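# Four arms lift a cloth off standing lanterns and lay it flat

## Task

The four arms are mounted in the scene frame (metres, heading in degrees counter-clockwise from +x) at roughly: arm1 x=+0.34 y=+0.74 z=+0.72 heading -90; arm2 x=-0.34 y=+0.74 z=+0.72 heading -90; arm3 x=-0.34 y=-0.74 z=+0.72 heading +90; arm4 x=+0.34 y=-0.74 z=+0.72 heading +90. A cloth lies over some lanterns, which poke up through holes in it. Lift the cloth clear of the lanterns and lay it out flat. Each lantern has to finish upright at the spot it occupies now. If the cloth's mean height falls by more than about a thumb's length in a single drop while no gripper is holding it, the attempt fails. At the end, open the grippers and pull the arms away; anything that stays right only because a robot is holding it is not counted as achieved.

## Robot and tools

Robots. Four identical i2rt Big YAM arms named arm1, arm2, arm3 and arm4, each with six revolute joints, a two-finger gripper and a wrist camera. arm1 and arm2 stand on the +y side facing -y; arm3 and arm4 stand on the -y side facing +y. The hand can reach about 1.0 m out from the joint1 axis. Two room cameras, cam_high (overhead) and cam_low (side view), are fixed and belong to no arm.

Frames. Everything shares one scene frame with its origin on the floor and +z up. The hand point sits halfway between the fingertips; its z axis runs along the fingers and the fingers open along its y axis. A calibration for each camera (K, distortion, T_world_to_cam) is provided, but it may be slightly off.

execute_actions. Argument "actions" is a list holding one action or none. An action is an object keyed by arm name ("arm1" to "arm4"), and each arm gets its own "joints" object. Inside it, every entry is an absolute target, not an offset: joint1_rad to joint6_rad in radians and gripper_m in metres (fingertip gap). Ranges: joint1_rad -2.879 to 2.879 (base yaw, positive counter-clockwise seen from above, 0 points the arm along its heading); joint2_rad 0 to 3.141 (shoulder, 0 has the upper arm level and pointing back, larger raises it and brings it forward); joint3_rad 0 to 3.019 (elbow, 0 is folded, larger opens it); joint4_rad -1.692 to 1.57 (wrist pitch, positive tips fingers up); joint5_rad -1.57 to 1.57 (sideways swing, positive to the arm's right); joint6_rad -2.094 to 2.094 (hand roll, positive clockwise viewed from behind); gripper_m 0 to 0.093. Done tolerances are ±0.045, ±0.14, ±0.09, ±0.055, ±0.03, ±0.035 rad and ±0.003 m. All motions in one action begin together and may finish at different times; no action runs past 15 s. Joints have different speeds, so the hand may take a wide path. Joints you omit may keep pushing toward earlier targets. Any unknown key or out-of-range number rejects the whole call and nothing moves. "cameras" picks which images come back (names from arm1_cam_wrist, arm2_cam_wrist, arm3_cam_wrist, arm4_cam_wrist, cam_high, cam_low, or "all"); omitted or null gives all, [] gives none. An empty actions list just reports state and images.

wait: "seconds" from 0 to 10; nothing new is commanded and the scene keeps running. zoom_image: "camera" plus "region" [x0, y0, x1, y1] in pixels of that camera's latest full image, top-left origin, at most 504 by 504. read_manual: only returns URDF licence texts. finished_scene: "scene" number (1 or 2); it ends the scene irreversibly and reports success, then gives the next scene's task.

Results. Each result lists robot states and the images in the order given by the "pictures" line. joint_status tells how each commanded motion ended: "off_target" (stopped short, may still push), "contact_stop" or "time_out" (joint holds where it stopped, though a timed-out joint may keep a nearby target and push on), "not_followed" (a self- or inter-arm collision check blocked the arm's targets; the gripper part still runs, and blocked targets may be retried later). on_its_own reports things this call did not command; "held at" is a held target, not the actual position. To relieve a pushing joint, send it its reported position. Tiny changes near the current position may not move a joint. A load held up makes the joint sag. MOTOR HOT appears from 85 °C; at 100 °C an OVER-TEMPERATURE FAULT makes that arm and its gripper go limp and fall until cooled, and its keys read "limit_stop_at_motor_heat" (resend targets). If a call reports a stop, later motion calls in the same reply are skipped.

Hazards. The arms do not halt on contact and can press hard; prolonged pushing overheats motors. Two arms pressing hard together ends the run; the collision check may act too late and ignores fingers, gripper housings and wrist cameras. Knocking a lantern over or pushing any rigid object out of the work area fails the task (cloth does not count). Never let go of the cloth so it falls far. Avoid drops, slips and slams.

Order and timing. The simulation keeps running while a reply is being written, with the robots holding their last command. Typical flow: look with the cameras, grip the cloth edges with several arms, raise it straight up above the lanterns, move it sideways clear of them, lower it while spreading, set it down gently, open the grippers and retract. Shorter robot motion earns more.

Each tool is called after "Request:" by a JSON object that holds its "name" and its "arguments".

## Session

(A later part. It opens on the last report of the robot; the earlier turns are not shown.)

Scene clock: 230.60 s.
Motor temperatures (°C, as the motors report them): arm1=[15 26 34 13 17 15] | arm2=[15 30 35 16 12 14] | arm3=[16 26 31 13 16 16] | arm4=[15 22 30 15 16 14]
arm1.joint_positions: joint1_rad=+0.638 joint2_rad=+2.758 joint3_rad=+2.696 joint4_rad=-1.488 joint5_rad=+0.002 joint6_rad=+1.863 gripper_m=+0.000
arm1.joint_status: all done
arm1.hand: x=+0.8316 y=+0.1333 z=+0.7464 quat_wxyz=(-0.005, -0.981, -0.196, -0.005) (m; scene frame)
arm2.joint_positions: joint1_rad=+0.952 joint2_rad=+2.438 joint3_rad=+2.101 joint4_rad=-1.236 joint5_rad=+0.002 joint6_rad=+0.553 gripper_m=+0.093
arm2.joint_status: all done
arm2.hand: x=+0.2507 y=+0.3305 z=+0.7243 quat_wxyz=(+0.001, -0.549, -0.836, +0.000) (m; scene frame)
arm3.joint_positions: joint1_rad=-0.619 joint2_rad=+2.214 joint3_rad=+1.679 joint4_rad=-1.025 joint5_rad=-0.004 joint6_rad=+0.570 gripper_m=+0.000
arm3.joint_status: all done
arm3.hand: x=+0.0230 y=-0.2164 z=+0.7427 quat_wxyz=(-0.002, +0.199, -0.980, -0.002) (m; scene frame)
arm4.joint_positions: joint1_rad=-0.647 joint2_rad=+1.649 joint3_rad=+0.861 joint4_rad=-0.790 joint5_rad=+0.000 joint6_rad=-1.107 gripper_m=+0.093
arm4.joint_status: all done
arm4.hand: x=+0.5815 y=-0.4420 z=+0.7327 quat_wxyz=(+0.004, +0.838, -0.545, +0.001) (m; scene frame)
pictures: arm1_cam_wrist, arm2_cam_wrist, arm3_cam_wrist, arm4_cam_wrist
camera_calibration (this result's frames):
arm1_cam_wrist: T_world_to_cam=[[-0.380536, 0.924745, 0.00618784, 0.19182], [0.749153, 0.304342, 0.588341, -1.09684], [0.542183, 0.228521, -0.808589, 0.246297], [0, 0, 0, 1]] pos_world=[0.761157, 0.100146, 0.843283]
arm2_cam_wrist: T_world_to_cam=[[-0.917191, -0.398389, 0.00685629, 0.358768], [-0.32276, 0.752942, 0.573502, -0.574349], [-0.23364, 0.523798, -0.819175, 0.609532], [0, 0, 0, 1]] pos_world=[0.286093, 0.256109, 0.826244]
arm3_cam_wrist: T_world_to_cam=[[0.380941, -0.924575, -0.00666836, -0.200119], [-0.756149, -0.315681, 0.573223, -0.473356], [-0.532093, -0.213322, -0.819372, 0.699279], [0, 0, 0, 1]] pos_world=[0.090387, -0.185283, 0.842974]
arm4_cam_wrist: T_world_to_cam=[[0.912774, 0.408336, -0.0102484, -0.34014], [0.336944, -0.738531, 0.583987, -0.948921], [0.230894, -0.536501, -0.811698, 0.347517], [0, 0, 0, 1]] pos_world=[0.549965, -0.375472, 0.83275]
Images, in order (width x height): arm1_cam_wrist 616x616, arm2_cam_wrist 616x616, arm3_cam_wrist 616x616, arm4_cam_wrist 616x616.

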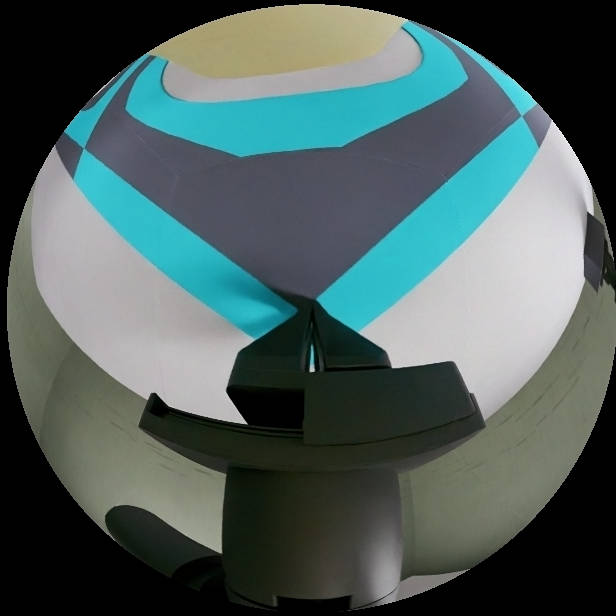

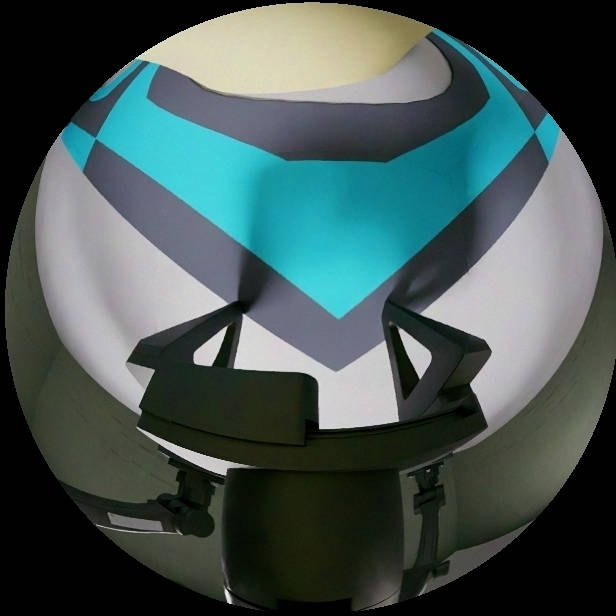

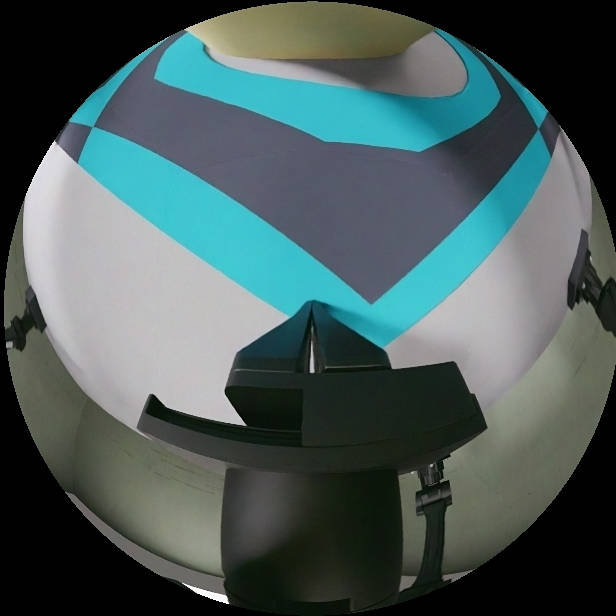

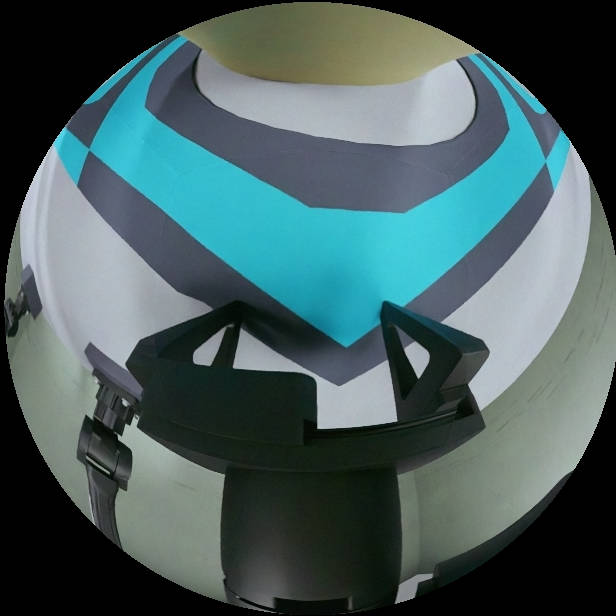

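Request:
{"name": "execute_actions", "arguments": {"actions": [{"arm4": {"joints": {"gripper_m": 0.0}}, "arm1": {"joints": {"gripper_m": 0.093, "joint2_rad": 2.70}}, "arm3": {"joints": {"gripper_m": 0.093, "joint2_rad": 2.13}}}]}}

Scene clock: 243.07 s.
Motor temperatures (°C, as the motors report them): arm1=[15 26 33 13 17 15] | arm2=[15 31 34 16 12 14] | arm3=[16 26 31 13 16 16] | arm4=[15 21 29 15 16 14]
arm1.joint_positions: joint1_rad=+0.638 joint2_rad=+2.719 joint3_rad=+2.696 joint4_rad=-1.488 joint5_rad=+0.002 joint6_rad=+1.864 gripper_m=+0.093
arm1.joint_status: all done
arm1.hand: x=+0.8360 y=+0.1276 z=+0.7764 quat_wxyz=(-0.022, -0.980, -0.195, -0.014) (m; scene frame)
arm2.joint_positions: joint1_rad=+0.952 joint2_rad=+2.438 joint3_rad=+2.101 joint4_rad=-1.236 joint5_rad=+0.002 joint6_rad=+0.553 gripper_m=+0.093
arm2.joint_status: not commanded
arm2.hand: x=+0.2507 y=+0.3305 z=+0.7243 quat_wxyz=(+0.001, -0.549, -0.836, +0.000) (m; scene frame)
arm3.joint_positions: joint1_rad=-0.619 joint2_rad=+2.110 joint3_rad=+1.667 joint4_rad=-1.025 joint5_rad=-0.001 joint6_rad=+0.570 gripper_m=+0.093
arm3.joint_status: all done
arm3.hand: x=+0.0293 y=-0.2077 z=+0.8029 quat_wxyz=(-0.037, +0.199, -0.979, -0.033) (m; scene frame)
arm4.joint_positions: joint1_rad=-0.647 joint2_rad=+1.645 joint3_rad=+0.861 joint4_rad=-0.790 joint5_rad=-0.005 joint6_rad=-1.107 gripper_m=+0.004
arm4.joint_status: gripper_m off_target (ended at +0.004, target +0.000)
arm4.hand: x=+0.5811 y=-0.4411 z=+0.7340 quat_wxyz=(+0.002, +0.838, -0.545, -0.001) (m; scene frame)
pictures: arm1_cam_wrist, arm2_cam_wrist, arm3_cam_wrist, arm4_cam_wrist, cam_high, cam_low
camera_calibration (this result's frames):
arm1_cam_wrist: T_world_to_cam=[[-0.379652, 0.924597, -0.03138, 0.226947], [0.734577, 0.3219, 0.597309, -1.11311], [0.562371, 0.203719, -0.801397, 0.250218], [0, 0, 0, 1]] pos_world=[0.763108, 0.0974998, 0.872514]
arm2_cam_wrist: T_world_to_cam=[[-0.917191, -0.398389, 0.00685629, 0.358768], [-0.32276, 0.752942, 0.573502, -0.574349], [-0.23364, 0.523798, -0.819175, 0.609532], [0, 0, 0, 1]] pos_world=[0.286093, 0.256109, 0.826244]
arm3_cam_wrist: T_world_to_cam=[[0.382846, -0.922197, -0.0546127, -0.155151], [-0.785567, -0.356093, 0.506046, -0.454008], [-0.486121, -0.150836, -0.860776, 0.798647], [0, 0, 0, 1]] pos_world=[0.0909844, -0.184284, 0.908732]
arm4_cam_wrist: T_world_to_cam=[[0.912925, 0.408023, -0.00920591, -0.341146], [0.337428, -0.7419, 0.57942, -0.947206], [0.229587, -0.532073, -0.814977, 0.354272], [0, 0, 0, 1]] pos_world=[0.549718, -0.375038, 0.834413]
Images, in order (width x height): arm1_cam_wrist 616x616, arm2_cam_wrist 616x616, arm3_cam_wrist 616x616, arm4_cam_wrist 616x616, cam_high 672x504, cam_low 672x504.

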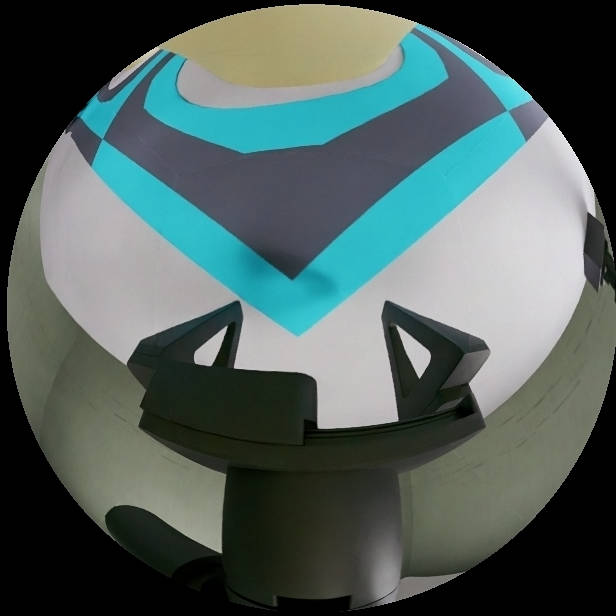

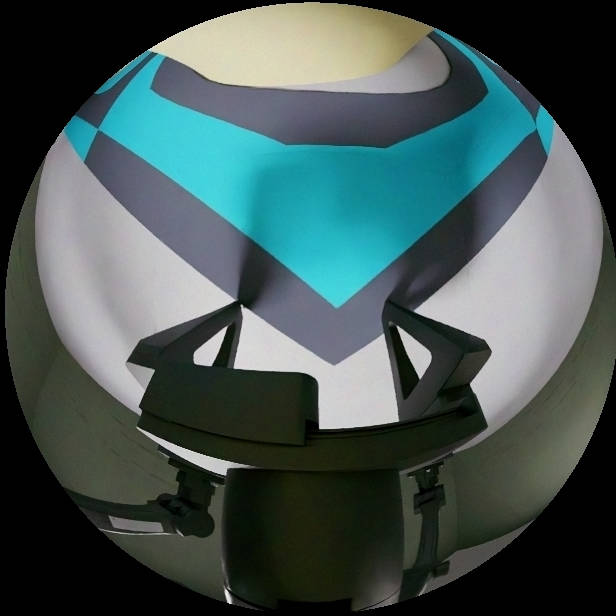

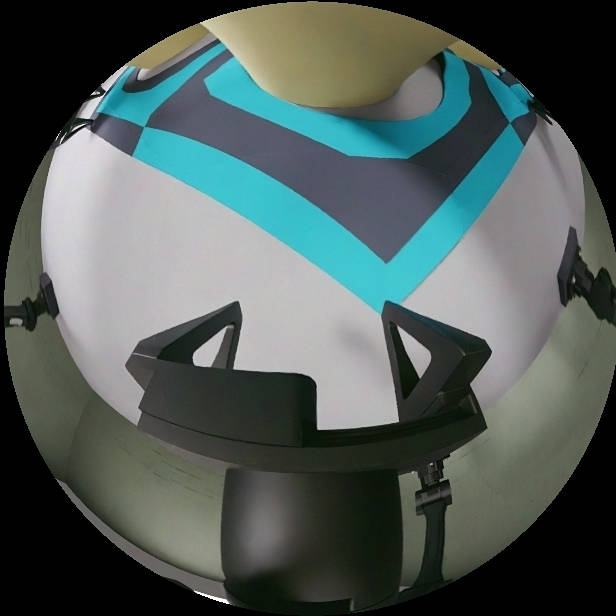

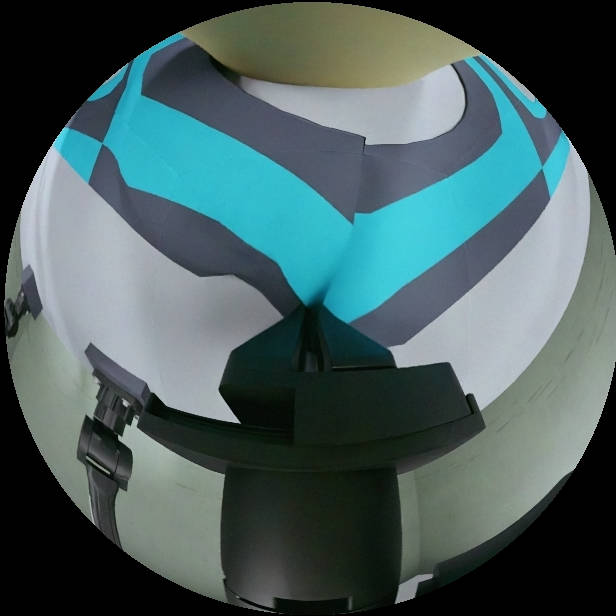

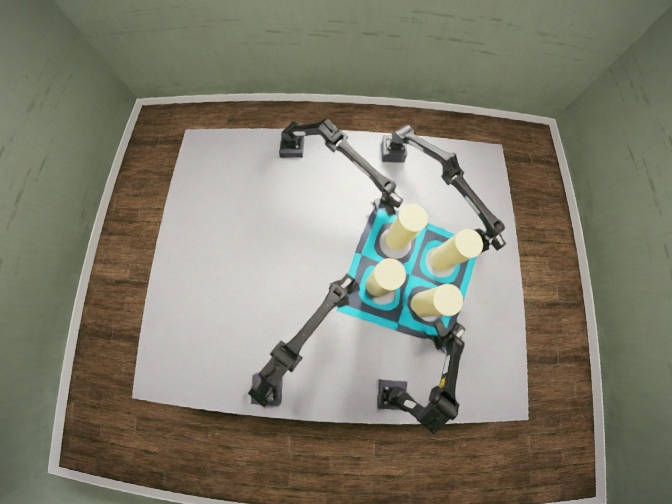

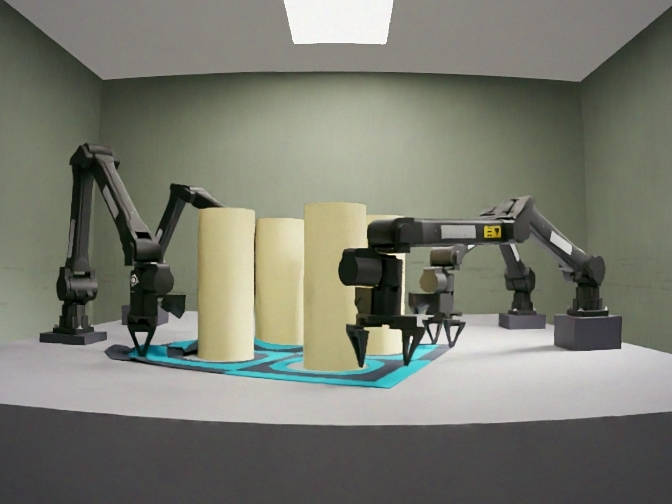

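Request:
{"name": "zoom_image", "arguments": {"camera": "cam_high", "region": [310, 180, 510, 370]}}

Request:
{"name": "zoom_image", "arguments": {"camera": "cam_low", "region": [90, 190, 480, 400]}}

Region (310, 180, 510, 370) of cam_high's 672x504 image, scaled by 2.520, with more detail than that image has; it fills the top 479 rows of this view, and the rest is white.

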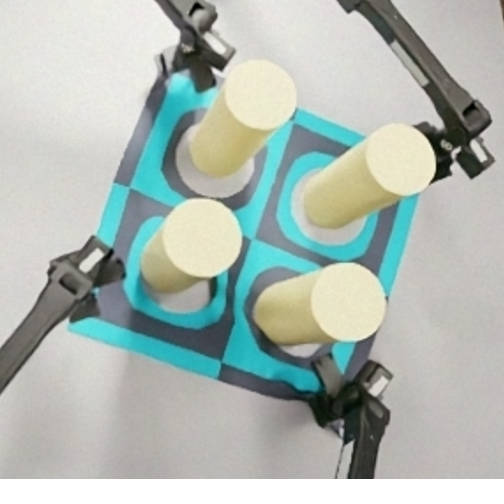

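Region (90, 190, 480, 400) of cam_low's 672x504 image, scaled by 1.292, with more detail than that image has; it fills the top 271 rows of this view, and the rest is white.

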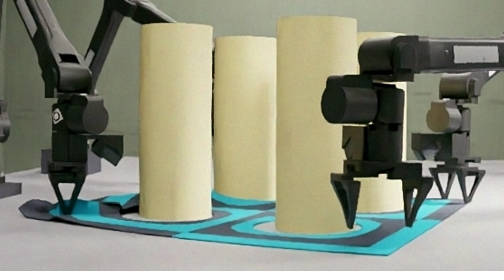

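Request:
{"name": "zoom_image", "arguments": {"camera": "arm3_cam_wrist", "region": [150, 40, 500, 340]}}

Request:
{"name": "zoom_image", "arguments": {"camera": "arm1_cam_wrist", "region": [130, 40, 480, 360]}}

Region (150, 40, 500, 340) of arm3_cam_wrist's 616x616 image, scaled by 1.440, with more detail than that image has; it fills the top 432 rows of this view, and the rest is white.

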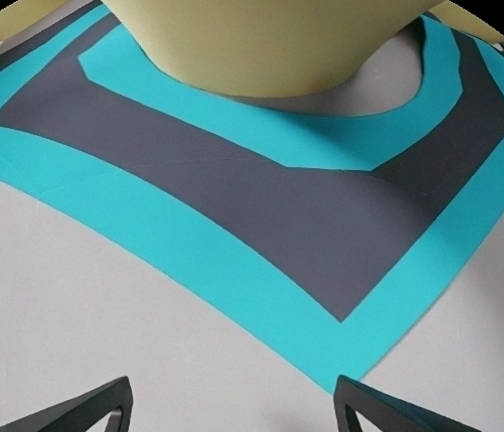

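Region (130, 40, 480, 360) of arm1_cam_wrist's 616x616 image, scaled by 1.440, with more detail than that image has; it fills the top 461 rows of this view, and the rest is white.

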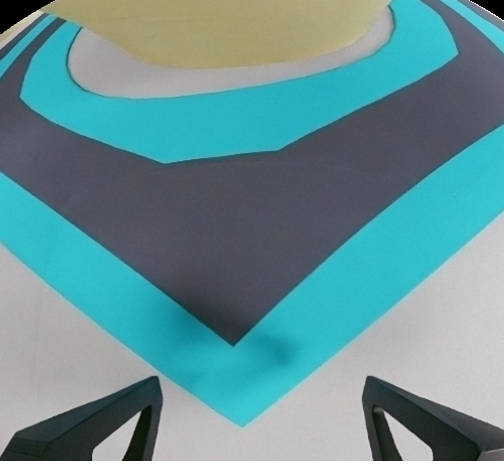

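Request:
{"name": "execute_actions", "arguments": {"actions": [{"arm2": {"joints": {"joint1_rad": 0.912, "joint2_rad": 2.45, "joint3_rad": 2.245, "joint4_rad": -1.30, "joint6_rad": 0.475}}, "arm3": {"joints": {"joint1_rad": -0.732, "joint2_rad": 2.20, "joint3_rad": 1.755, "joint4_rad": -1.06, "joint5_rad": -0.02, "joint6_rad": 0.32}}}], "cameras": ["arm2_cam_wrist", "arm3_cam_wrist", "cam_high"]}}

Scene clock: 364.33 s.
Motor temperatures (°C, as the motors report them): arm1=[15 33 34 13 17 15] | arm2=[15 33 35 16 12 14] | arm3=[16 30 34 13 16 16] | arm4=[15 20 27 15 16 15]
arm1.joint_positions: joint1_rad=+0.638 joint2_rad=+2.719 joint3_rad=+2.696 joint4_rad=-1.488 joint5_rad=+0.002 joint6_rad=+1.864 gripper_m=+0.093
arm1.joint_status: not commanded
arm1.hand: x=+0.8360 y=+0.1276 z=+0.7764 quat_wxyz=(-0.022, -0.980, -0.195, -0.014) (m; scene frame)
arm2.joint_positions: joint1_rad=+0.910 joint2_rad=+2.438 joint3_rad=+2.218 joint4_rad=-1.287 joint5_rad=+0.001 joint6_rad=+0.484 gripper_m=+0.093
arm2.joint_status: all done
arm2.hand: x=+0.2557 y=+0.2894 z=+0.7674 quat_wxyz=(-0.031, -0.537, -0.843, +0.002) (m; scene frame)
arm3.joint_positions: joint1_rad=-0.743 joint2_rad=+2.177 joint3_rad=+1.714 joint4_rad=-1.042 joint5_rad=-0.018 joint6_rad=+0.329 gripper_m=+0.093
arm3.joint_status: all done
arm3.hand: x=+0.0943 y=-0.2505 z=+0.7775 quat_wxyz=(-0.022, +0.256, -0.966, -0.022) (m; scene frame)
arm4.joint_positions: joint1_rad=-0.647 joint2_rad=+1.645 joint3_rad=+0.861 joint4_rad=-0.790 joint5_rad=-0.005 joint6_rad=-1.107 gripper_m=+0.004
arm4.joint_status: not commanded
arm4.hand: x=+0.5811 y=-0.4411 z=+0.7340 quat_wxyz=(+0.002, +0.838, -0.545, -0.001) (m; scene frame)
pictures: arm2_cam_wrist, arm3_cam_wrist, cam_high
camera_calibration (this result's frames):
arm2_cam_wrist: T_world_to_cam=[[-0.905808, -0.422996, -0.0242048, 0.374751], [-0.371468, 0.765392, 0.525535, -0.520858], [-0.203773, 0.485025, -0.850428, 0.695106], [0, 0, 0, 1]] pos_world=[0.287614, 0.220035, 0.873937]
arm3_cam_wrist: T_world_to_cam=[[0.486883, -0.872722, -0.0360804, -0.232667], [-0.729506, -0.429008, 0.532703, -0.449581], [-0.48038, -0.233043, -0.845533, 0.768888], [0, 0, 0, 1]] pos_world=[0.154668, -0.216743, 0.881219]
Images, in order (width x height): arm2_cam_wrist 616x616, arm3_cam_wrist 616x616, cam_high 672x504.

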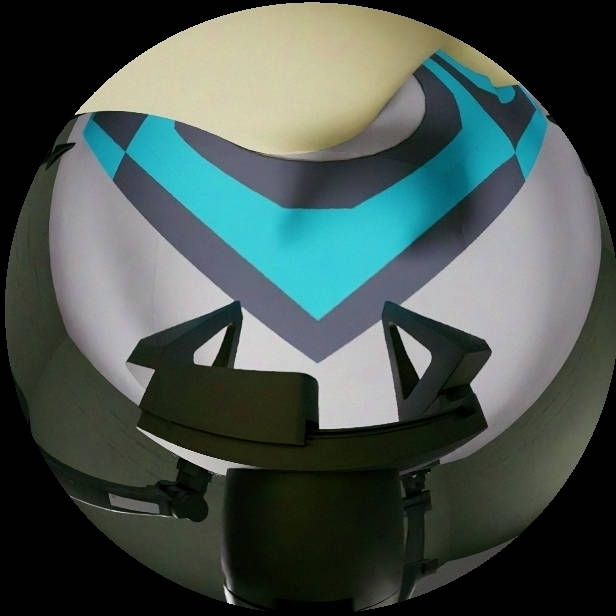

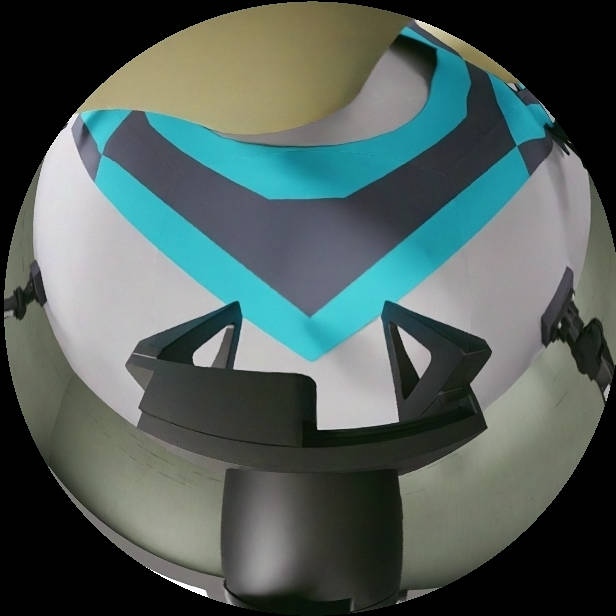

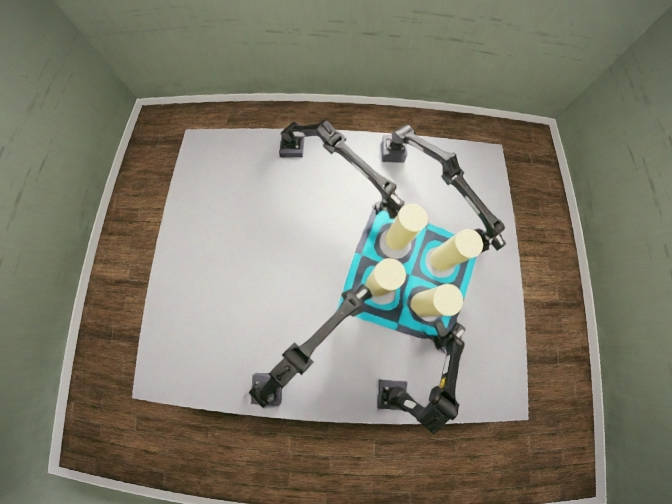

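Request:
{"name": "zoom_image", "arguments": {"camera": "cam_high", "region": [310, 180, 510, 370]}}

Region (310, 180, 510, 370) of cam_high's 672x504 image, scaled by 2.520, with more detail than that image has; it fills the top 479 rows of this view, and the rest is white.

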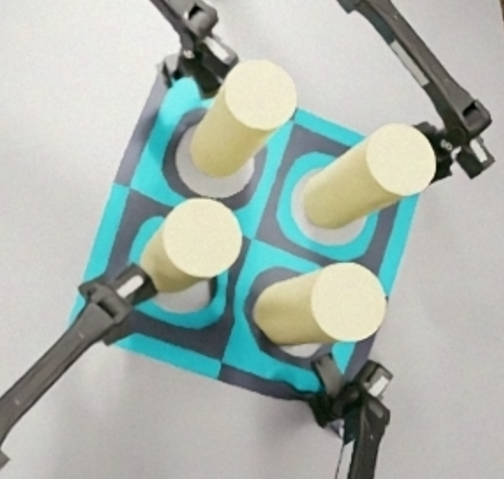

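Request:
{"name": "execute_actions", "arguments": {"actions": [{"arm2": {"joints": {"joint2_rad": 2.55}}, "arm3": {"joints": {"joint2_rad": 2.29}}}], "cameras": ["arm2_cam_wrist", "arm3_cam_wrist", "cam_high"]}}

Scene clock: 411.17 s.
Motor temperatures (°C, as the motors report them): arm1=[15 34 34 13 17 15] | arm2=[15 36 37 16 12 14] | arm3=[16 31 39 13 16 16] | arm4=[15 20 27 15 16 15]
arm1.joint_positions: joint1_rad=+0.638 joint2_rad=+2.719 joint3_rad=+2.696 joint4_rad=-1.488 joint5_rad=+0.002 joint6_rad=+1.864 gripper_m=+0.093
arm1.joint_status: not commanded
arm1.hand: x=+0.8360 y=+0.1276 z=+0.7764 quat_wxyz=(-0.022, -0.980, -0.195, -0.014) (m; scene frame)
arm2.joint_positions: joint1_rad=+0.911 joint2_rad=+2.502 joint3_rad=+2.226 joint4_rad=-1.290 joint5_rad=+0.002 joint6_rad=+0.483 gripper_m=+0.093
arm2.joint_status: all done
arm2.hand: x=+0.2495 y=+0.2948 z=+0.7242 quat_wxyz=(-0.002, -0.537, -0.844, +0.000) (m; scene frame)
arm3.joint_positions: joint1_rad=-0.742 joint2_rad=+2.248 joint3_rad=+1.741 joint4_rad=-1.045 joint5_rad=-0.021 joint6_rad=+0.329 gripper_m=+0.093
arm3.joint_status: all done
arm3.hand: x=+0.0933 y=-0.2503 z=+0.7427 quat_wxyz=(-0.002, +0.257, -0.966, -0.011) (m; scene frame)
arm4.joint_positions: joint1_rad=-0.647 joint2_rad=+1.645 joint3_rad=+0.861 joint4_rad=-0.790 joint5_rad=-0.005 joint6_rad=-1.107 gripper_m=+0.004
arm4.joint_status: not commanded
arm4.hand: x=+0.5811 y=-0.4411 z=+0.7340 quat_wxyz=(+0.002, +0.838, -0.545, -0.001) (m; scene frame)
pictures: arm2_cam_wrist, arm3_cam_wrist, cam_high
camera_calibration (this result's frames):
arm2_cam_wrist: T_world_to_cam=[[-0.905287, -0.424781, 0.00395849, 0.350373], [-0.34722, 0.745294, 0.569188, -0.536255], [-0.244731, 0.513904, -0.822198, 0.635779], [0, 0, 0, 1]] pos_world=[0.286585, 0.22177, 0.826579]
arm3_cam_wrist: T_world_to_cam=[[0.487138, -0.873006, -0.0236134, -0.242656], [-0.710814, -0.412054, 0.570048, -0.456977], [-0.507385, -0.260908, -0.821272, 0.716596], [0, 0, 0, 1]] pos_world=[0.156972, -0.213174, 0.843289]
Images, in order (width x height): arm2_cam_wrist 616x616, arm3_cam_wrist 616x616, cam_high 672x504.

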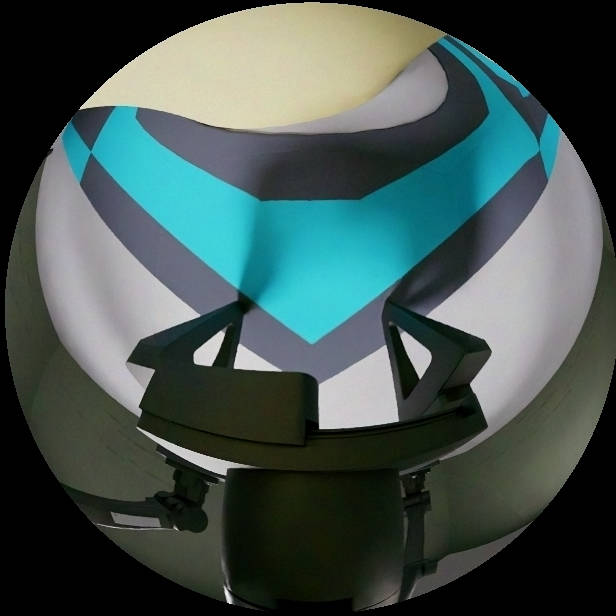

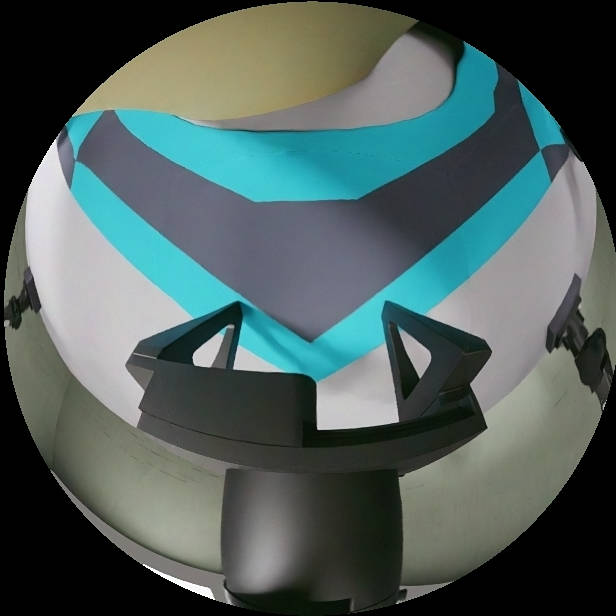

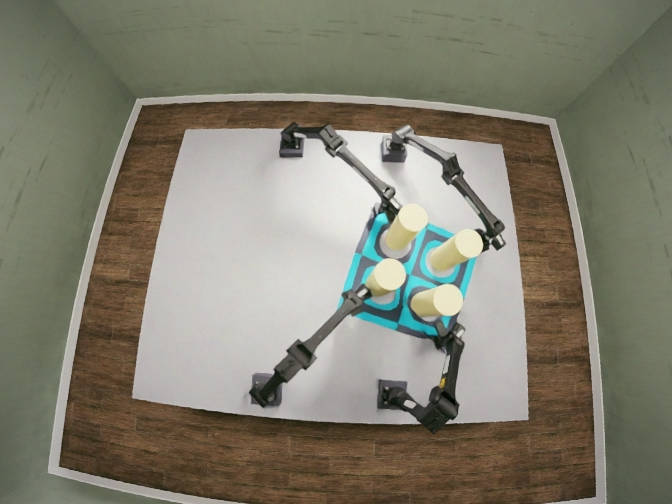

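Request:
{"name": "execute_actions", "arguments": {"actions": [{"arm2": {"joints": {"joint1_rad": 0.958, "joint6_rad": 0.53}}, "arm3": {"joints": {"joint1_rad": -0.685, "joint6_rad": 0.39}}, "arm4": {"joints": {"joint1_rad": -0.575, "joint2_rad": 1.61, "joint6_rad": -1.025}}}]}}

Scene clock: 470.47 s.
Motor temperatures (°C, as the motors report them): arm1=[15 36 35 13 17 15] | arm2=[15 35 36 16 12 14] | arm3=[16 31 37 13 16 16] | arm4=[15 20 26 15 16 15]
arm1.joint_positions: joint1_rad=+0.638 joint2_rad=+2.719 joint3_rad=+2.696 joint4_rad=-1.488 joint5_rad=+0.002 joint6_rad=+1.864 gripper_m=+0.093
arm1.joint_status: not commanded
arm1.hand: x=+0.8360 y=+0.1276 z=+0.7764 quat_wxyz=(-0.022, -0.980, -0.195, -0.014) (m; scene frame)
arm2.joint_positions: joint1_rad=+0.959 joint2_rad=+2.502 joint3_rad=+2.226 joint4_rad=-1.290 joint5_rad=+0.002 joint6_rad=+0.520 gripper_m=+0.093
arm2.joint_status: all done
arm2.hand: x=+0.2702 y=+0.3234 z=+0.7243 quat_wxyz=(-0.002, -0.532, -0.847, +0.000) (m; scene frame)
arm3.joint_positions: joint1_rad=-0.694 joint2_rad=+2.248 joint3_rad=+1.741 joint4_rad=-1.045 joint5_rad=-0.020 joint6_rad=+0.384 gripper_m=+0.093
arm3.joint_status: all done
arm3.hand: x=+0.0691 y=-0.2302 z=+0.7426 quat_wxyz=(-0.001, +0.253, -0.967, -0.011) (m; scene frame)
arm4.joint_positions: joint1_rad=-0.571 joint2_rad=+1.614 joint3_rad=+0.861 joint4_rad=-0.790 joint5_rad=+0.001 joint6_rad=-1.039 gripper_m=+0.004
arm4.joint_status: all done
arm4.hand: x=+0.5611 y=-0.4204 z=+0.7454 quat_wxyz=(-0.013, +0.840, -0.542, +0.002) (m; scene frame)
pictures: arm1_cam_wrist, arm2_cam_wrist, arm3_cam_wrist, arm4_cam_wrist, cam_high, cam_low
camera_calibration (this result's frames):
arm1_cam_wrist: T_world_to_cam=[[-0.379652, 0.924597, -0.03138, 0.226947], [0.734577, 0.3219, 0.597309, -1.11311], [0.562371, 0.203719, -0.801397, 0.250218], [0, 0, 0, 1]] pos_world=[0.763108, 0.0974998, 0.872514]
arm2_cam_wrist: T_world_to_cam=[[-0.900699, -0.434427, 0.00373967, 0.383319], [-0.35527, 0.741482, 0.5692, -0.547009], [-0.250049, 0.511349, -0.822191, 0.628462], [0, 0, 0, 1]] pos_world=[0.308066, 0.250758, 0.82664]
arm3_cam_wrist: T_world_to_cam=[[0.481111, -0.876345, -0.023466, -0.213838], [-0.7131, -0.406779, 0.57098, -0.465086], [-0.509921, -0.257971, -0.820628, 0.70984], [0, 0, 0, 1]] pos_world=[0.133189, -0.193465, 0.843051]
arm4_cam_wrist: T_world_to_cam=[[0.909653, 0.414864, 0.020484, -0.34865], [0.330052, -0.751869, 0.570753, -0.925313], [0.252186, -0.512426, -0.820867, 0.379145], [0, 0, 0, 1]] pos_world=[0.526936, -0.356789, 0.846494]
Images, in order (width x height): arm1_cam_wrist 616x616, arm2_cam_wrist 616x616, arm3_cam_wrist 616x616, arm4_cam_wrist 616x616, cam_high 672x504, cam_low 672x504.

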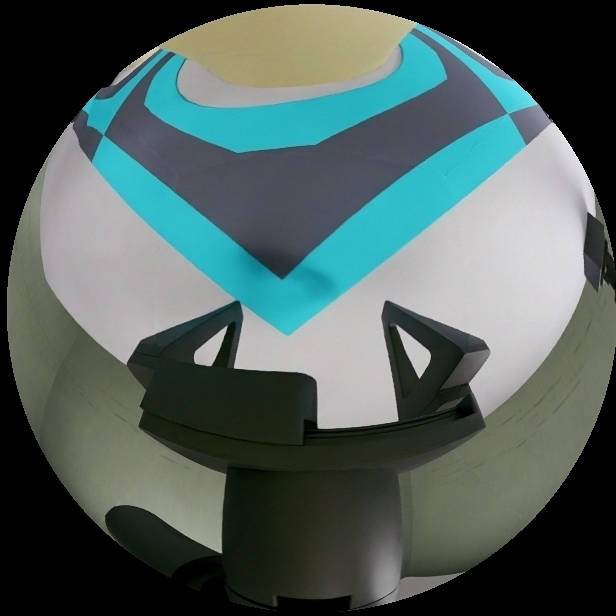

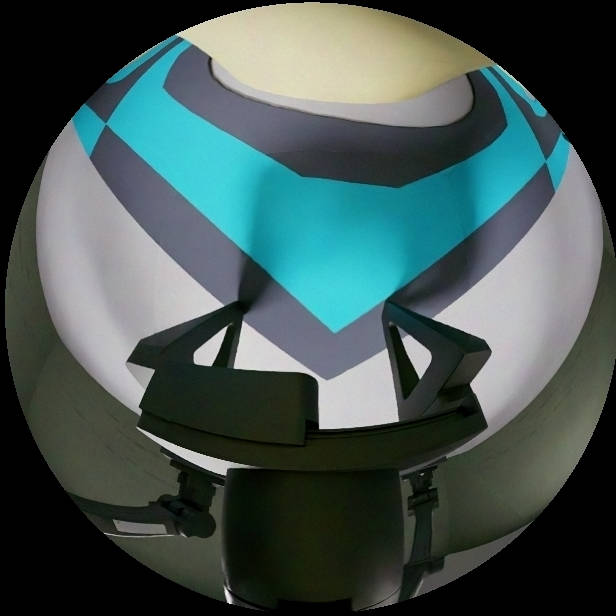

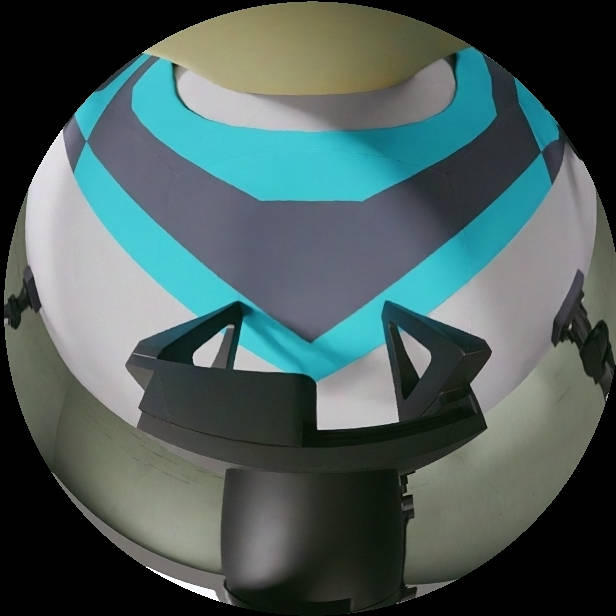

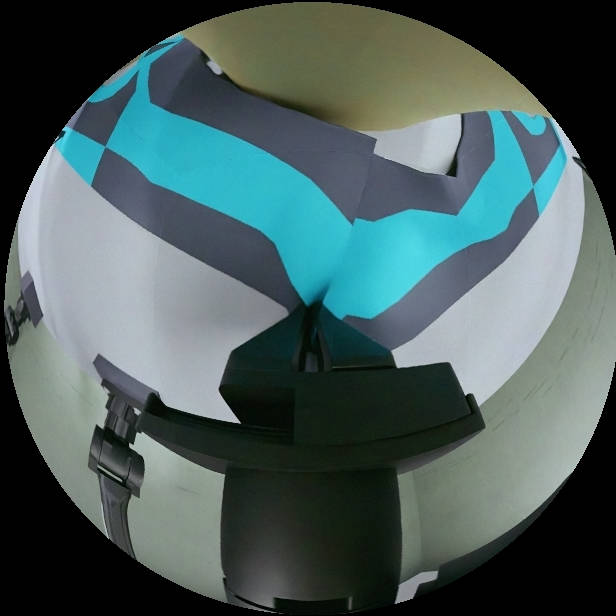

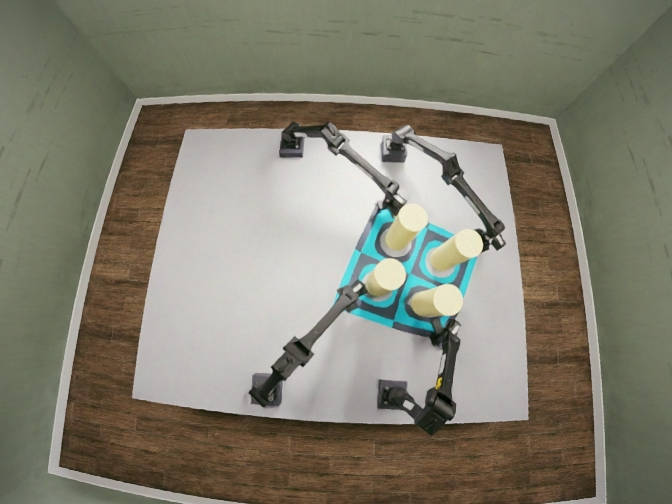

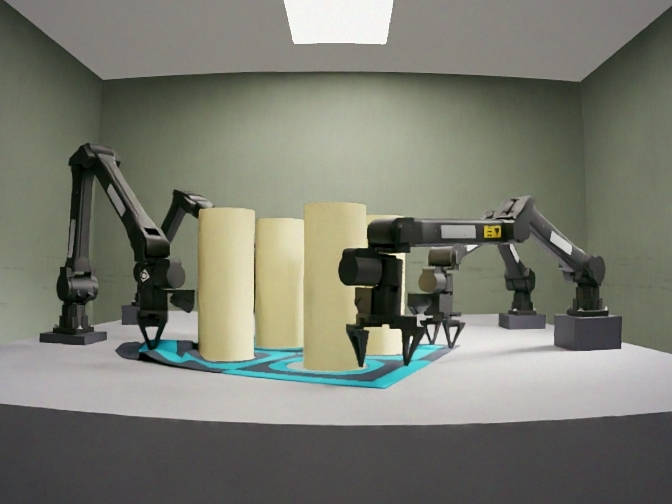

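Request:
{"name": "execute_actions", "arguments": {"actions": [{"arm3": {"joints": {"gripper_m": 0.0}}, "arm2": {"joints": {"joint1_rad": 0.928, "joint2_rad": 2.44, "joint6_rad": 0.49}}, "arm1": {"joints": {"joint1_rad": 0.607, "joint4_rad": -1.395, "joint5_rad": 0.02, "joint6_rad": 0.14}}}]}}

Scene clock: 569.03 s.
Motor temperatures (°C, as the motors report them): arm1=[15 38 35 13 17 15] | arm2=[15 37 37 16 12 14] | arm3=[16 32 37 13 16 16] | arm4=[15 21 26 15 16 15]
arm1.joint_positions: joint1_rad=+0.609 joint2_rad=+2.719 joint3_rad=+2.696 joint4_rad=-1.413 joint5_rad=+0.018 joint6_rad=+0.148 gripper_m=+0.093
arm1.joint_status: all done
arm1.hand: x=+0.8272 y=+0.0970 z=+0.7780 quat_wxyz=(-0.057, -0.506, -0.860, +0.029) (m; scene frame)
arm2.joint_positions: joint1_rad=+0.930 joint2_rad=+2.451 joint3_rad=+2.226 joint4_rad=-1.290 joint5_rad=+0.001 joint6_rad=+0.499 gripper_m=+0.093
arm2.joint_status: all done
arm2.hand: x=+0.2646 y=+0.3012 z=+0.7609 quat_wxyz=(-0.027, -0.535, -0.844, +0.001) (m; scene frame)
arm3.joint_positions: joint1_rad=-0.694 joint2_rad=+2.246 joint3_rad=+1.743 joint4_rad=-1.045 joint5_rad=-0.015 joint6_rad=+0.384 gripper_m=+0.003
arm3.joint_status: all done
arm3.hand: x=+0.0705 y=-0.2300 z=+0.7445 quat_wxyz=(-0.005, +0.253, -0.967, -0.010) (m; scene frame)
arm4.joint_positions: joint1_rad=-0.571 joint2_rad=+1.614 joint3_rad=+0.861 joint4_rad=-0.790 joint5_rad=-0.005 joint6_rad=-1.038 gripper_m=+0.004
arm4.joint_status: not commanded
arm4.hand: x=+0.5603 y=-0.4198 z=+0.7454 quat_wxyz=(-0.013, +0.840, -0.542, -0.001) (m; scene frame)
pictures: arm1_cam_wrist, arm2_cam_wrist, arm3_cam_wrist, arm4_cam_wrist, cam_high, cam_low
camera_calibration (this result's frames):
arm1_cam_wrist: T_world_to_cam=[[-0.87603, -0.482152, 0.0100795, 0.766754], [-0.420606, 0.774098, 0.473141, -0.0894338], [-0.235928, 0.410246, -0.880929, 0.96481], [0, 0, 0, 1]] pos_world=[0.861709, 0.0431132, 0.884515]
arm2_cam_wrist: T_world_to_cam=[[-0.903802, -0.427406, -0.0215717, 0.386497], [-0.372317, 0.760457, 0.532057, -0.526368], [-0.211, 0.488906, -0.846433, 0.683355], [0, 0, 0, 1]] pos_world=[0.297529, 0.231375, 0.86681]
arm3_cam_wrist: T_world_to_cam=[[0.480856, -0.876572, -0.0200063, -0.216829], [-0.717007, -0.406252, 0.566445, -0.461329], [-0.504657, -0.258034, -0.823857, 0.714224], [0, 0, 0, 1]] pos_world=[0.133926, -0.193189, 0.845398]
arm4_cam_wrist: T_world_to_cam=[[0.909838, 0.414591, 0.0175927, -0.346217], [0.332541, -0.753824, 0.566715, -0.923828], [0.248217, -0.509769, -0.823726, 0.385109], [0, 0, 0, 1]] pos_world=[0.526621, -0.356548, 0.846862]
Images, in order (width x height): arm1_cam_wrist 616x616, arm2_cam_wrist 616x616, arm3_cam_wrist 616x616, arm4_cam_wrist 616x616, cam_high 672x504, cam_low 672x504.

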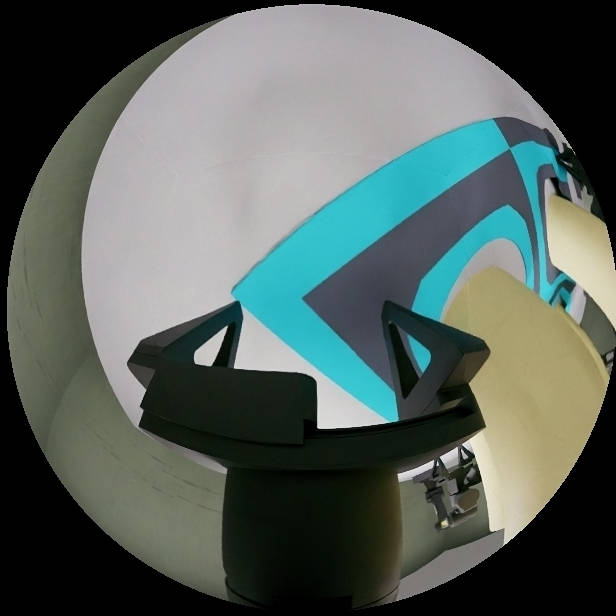

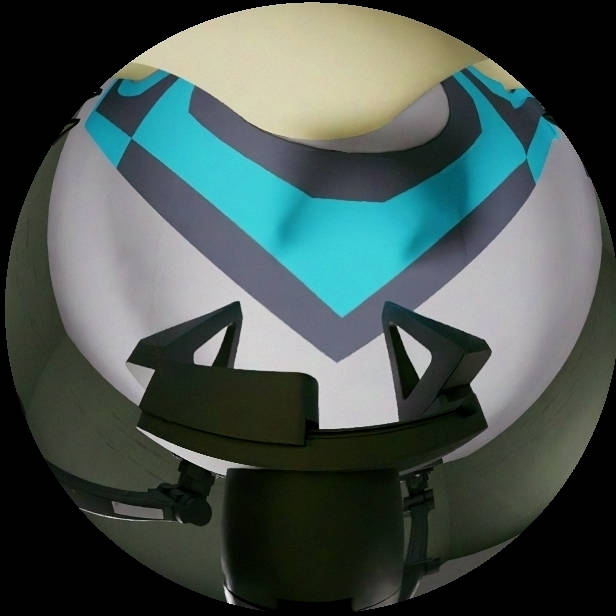

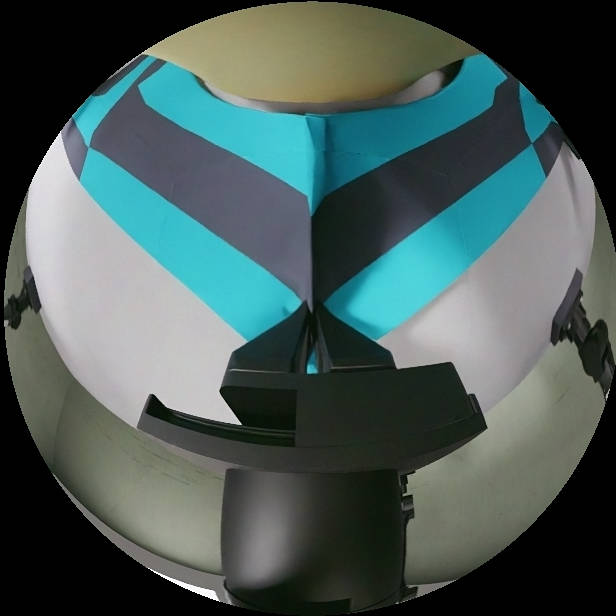

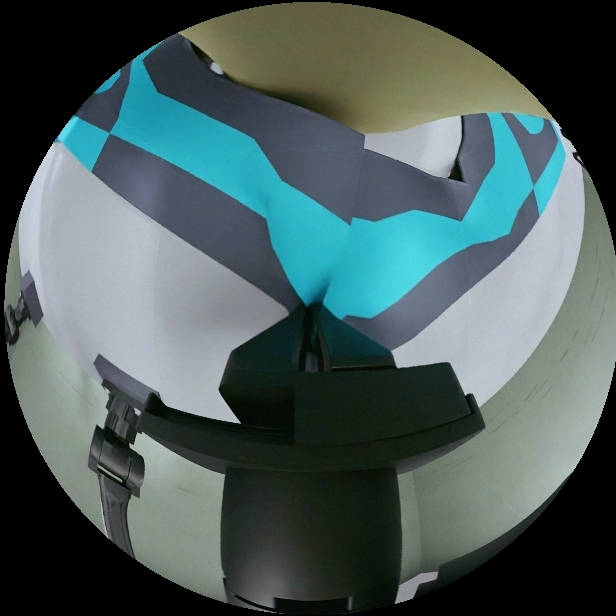

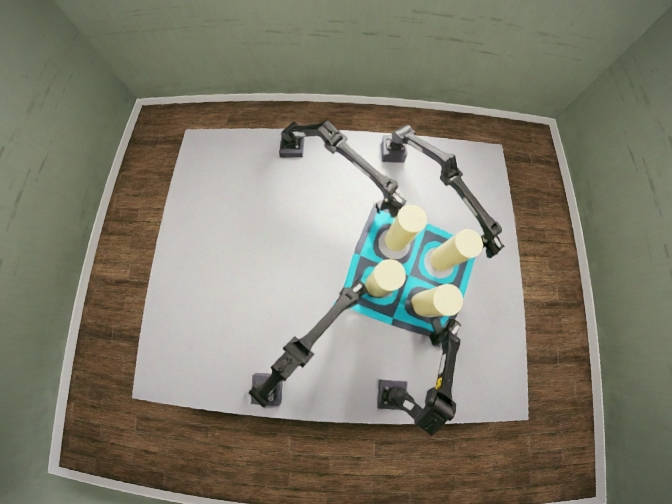

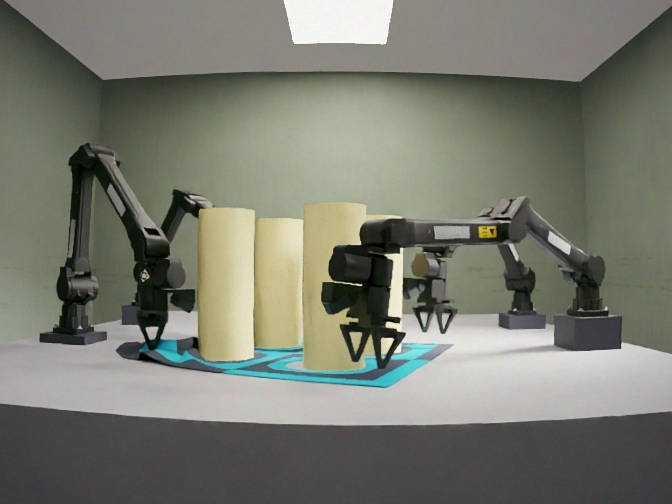

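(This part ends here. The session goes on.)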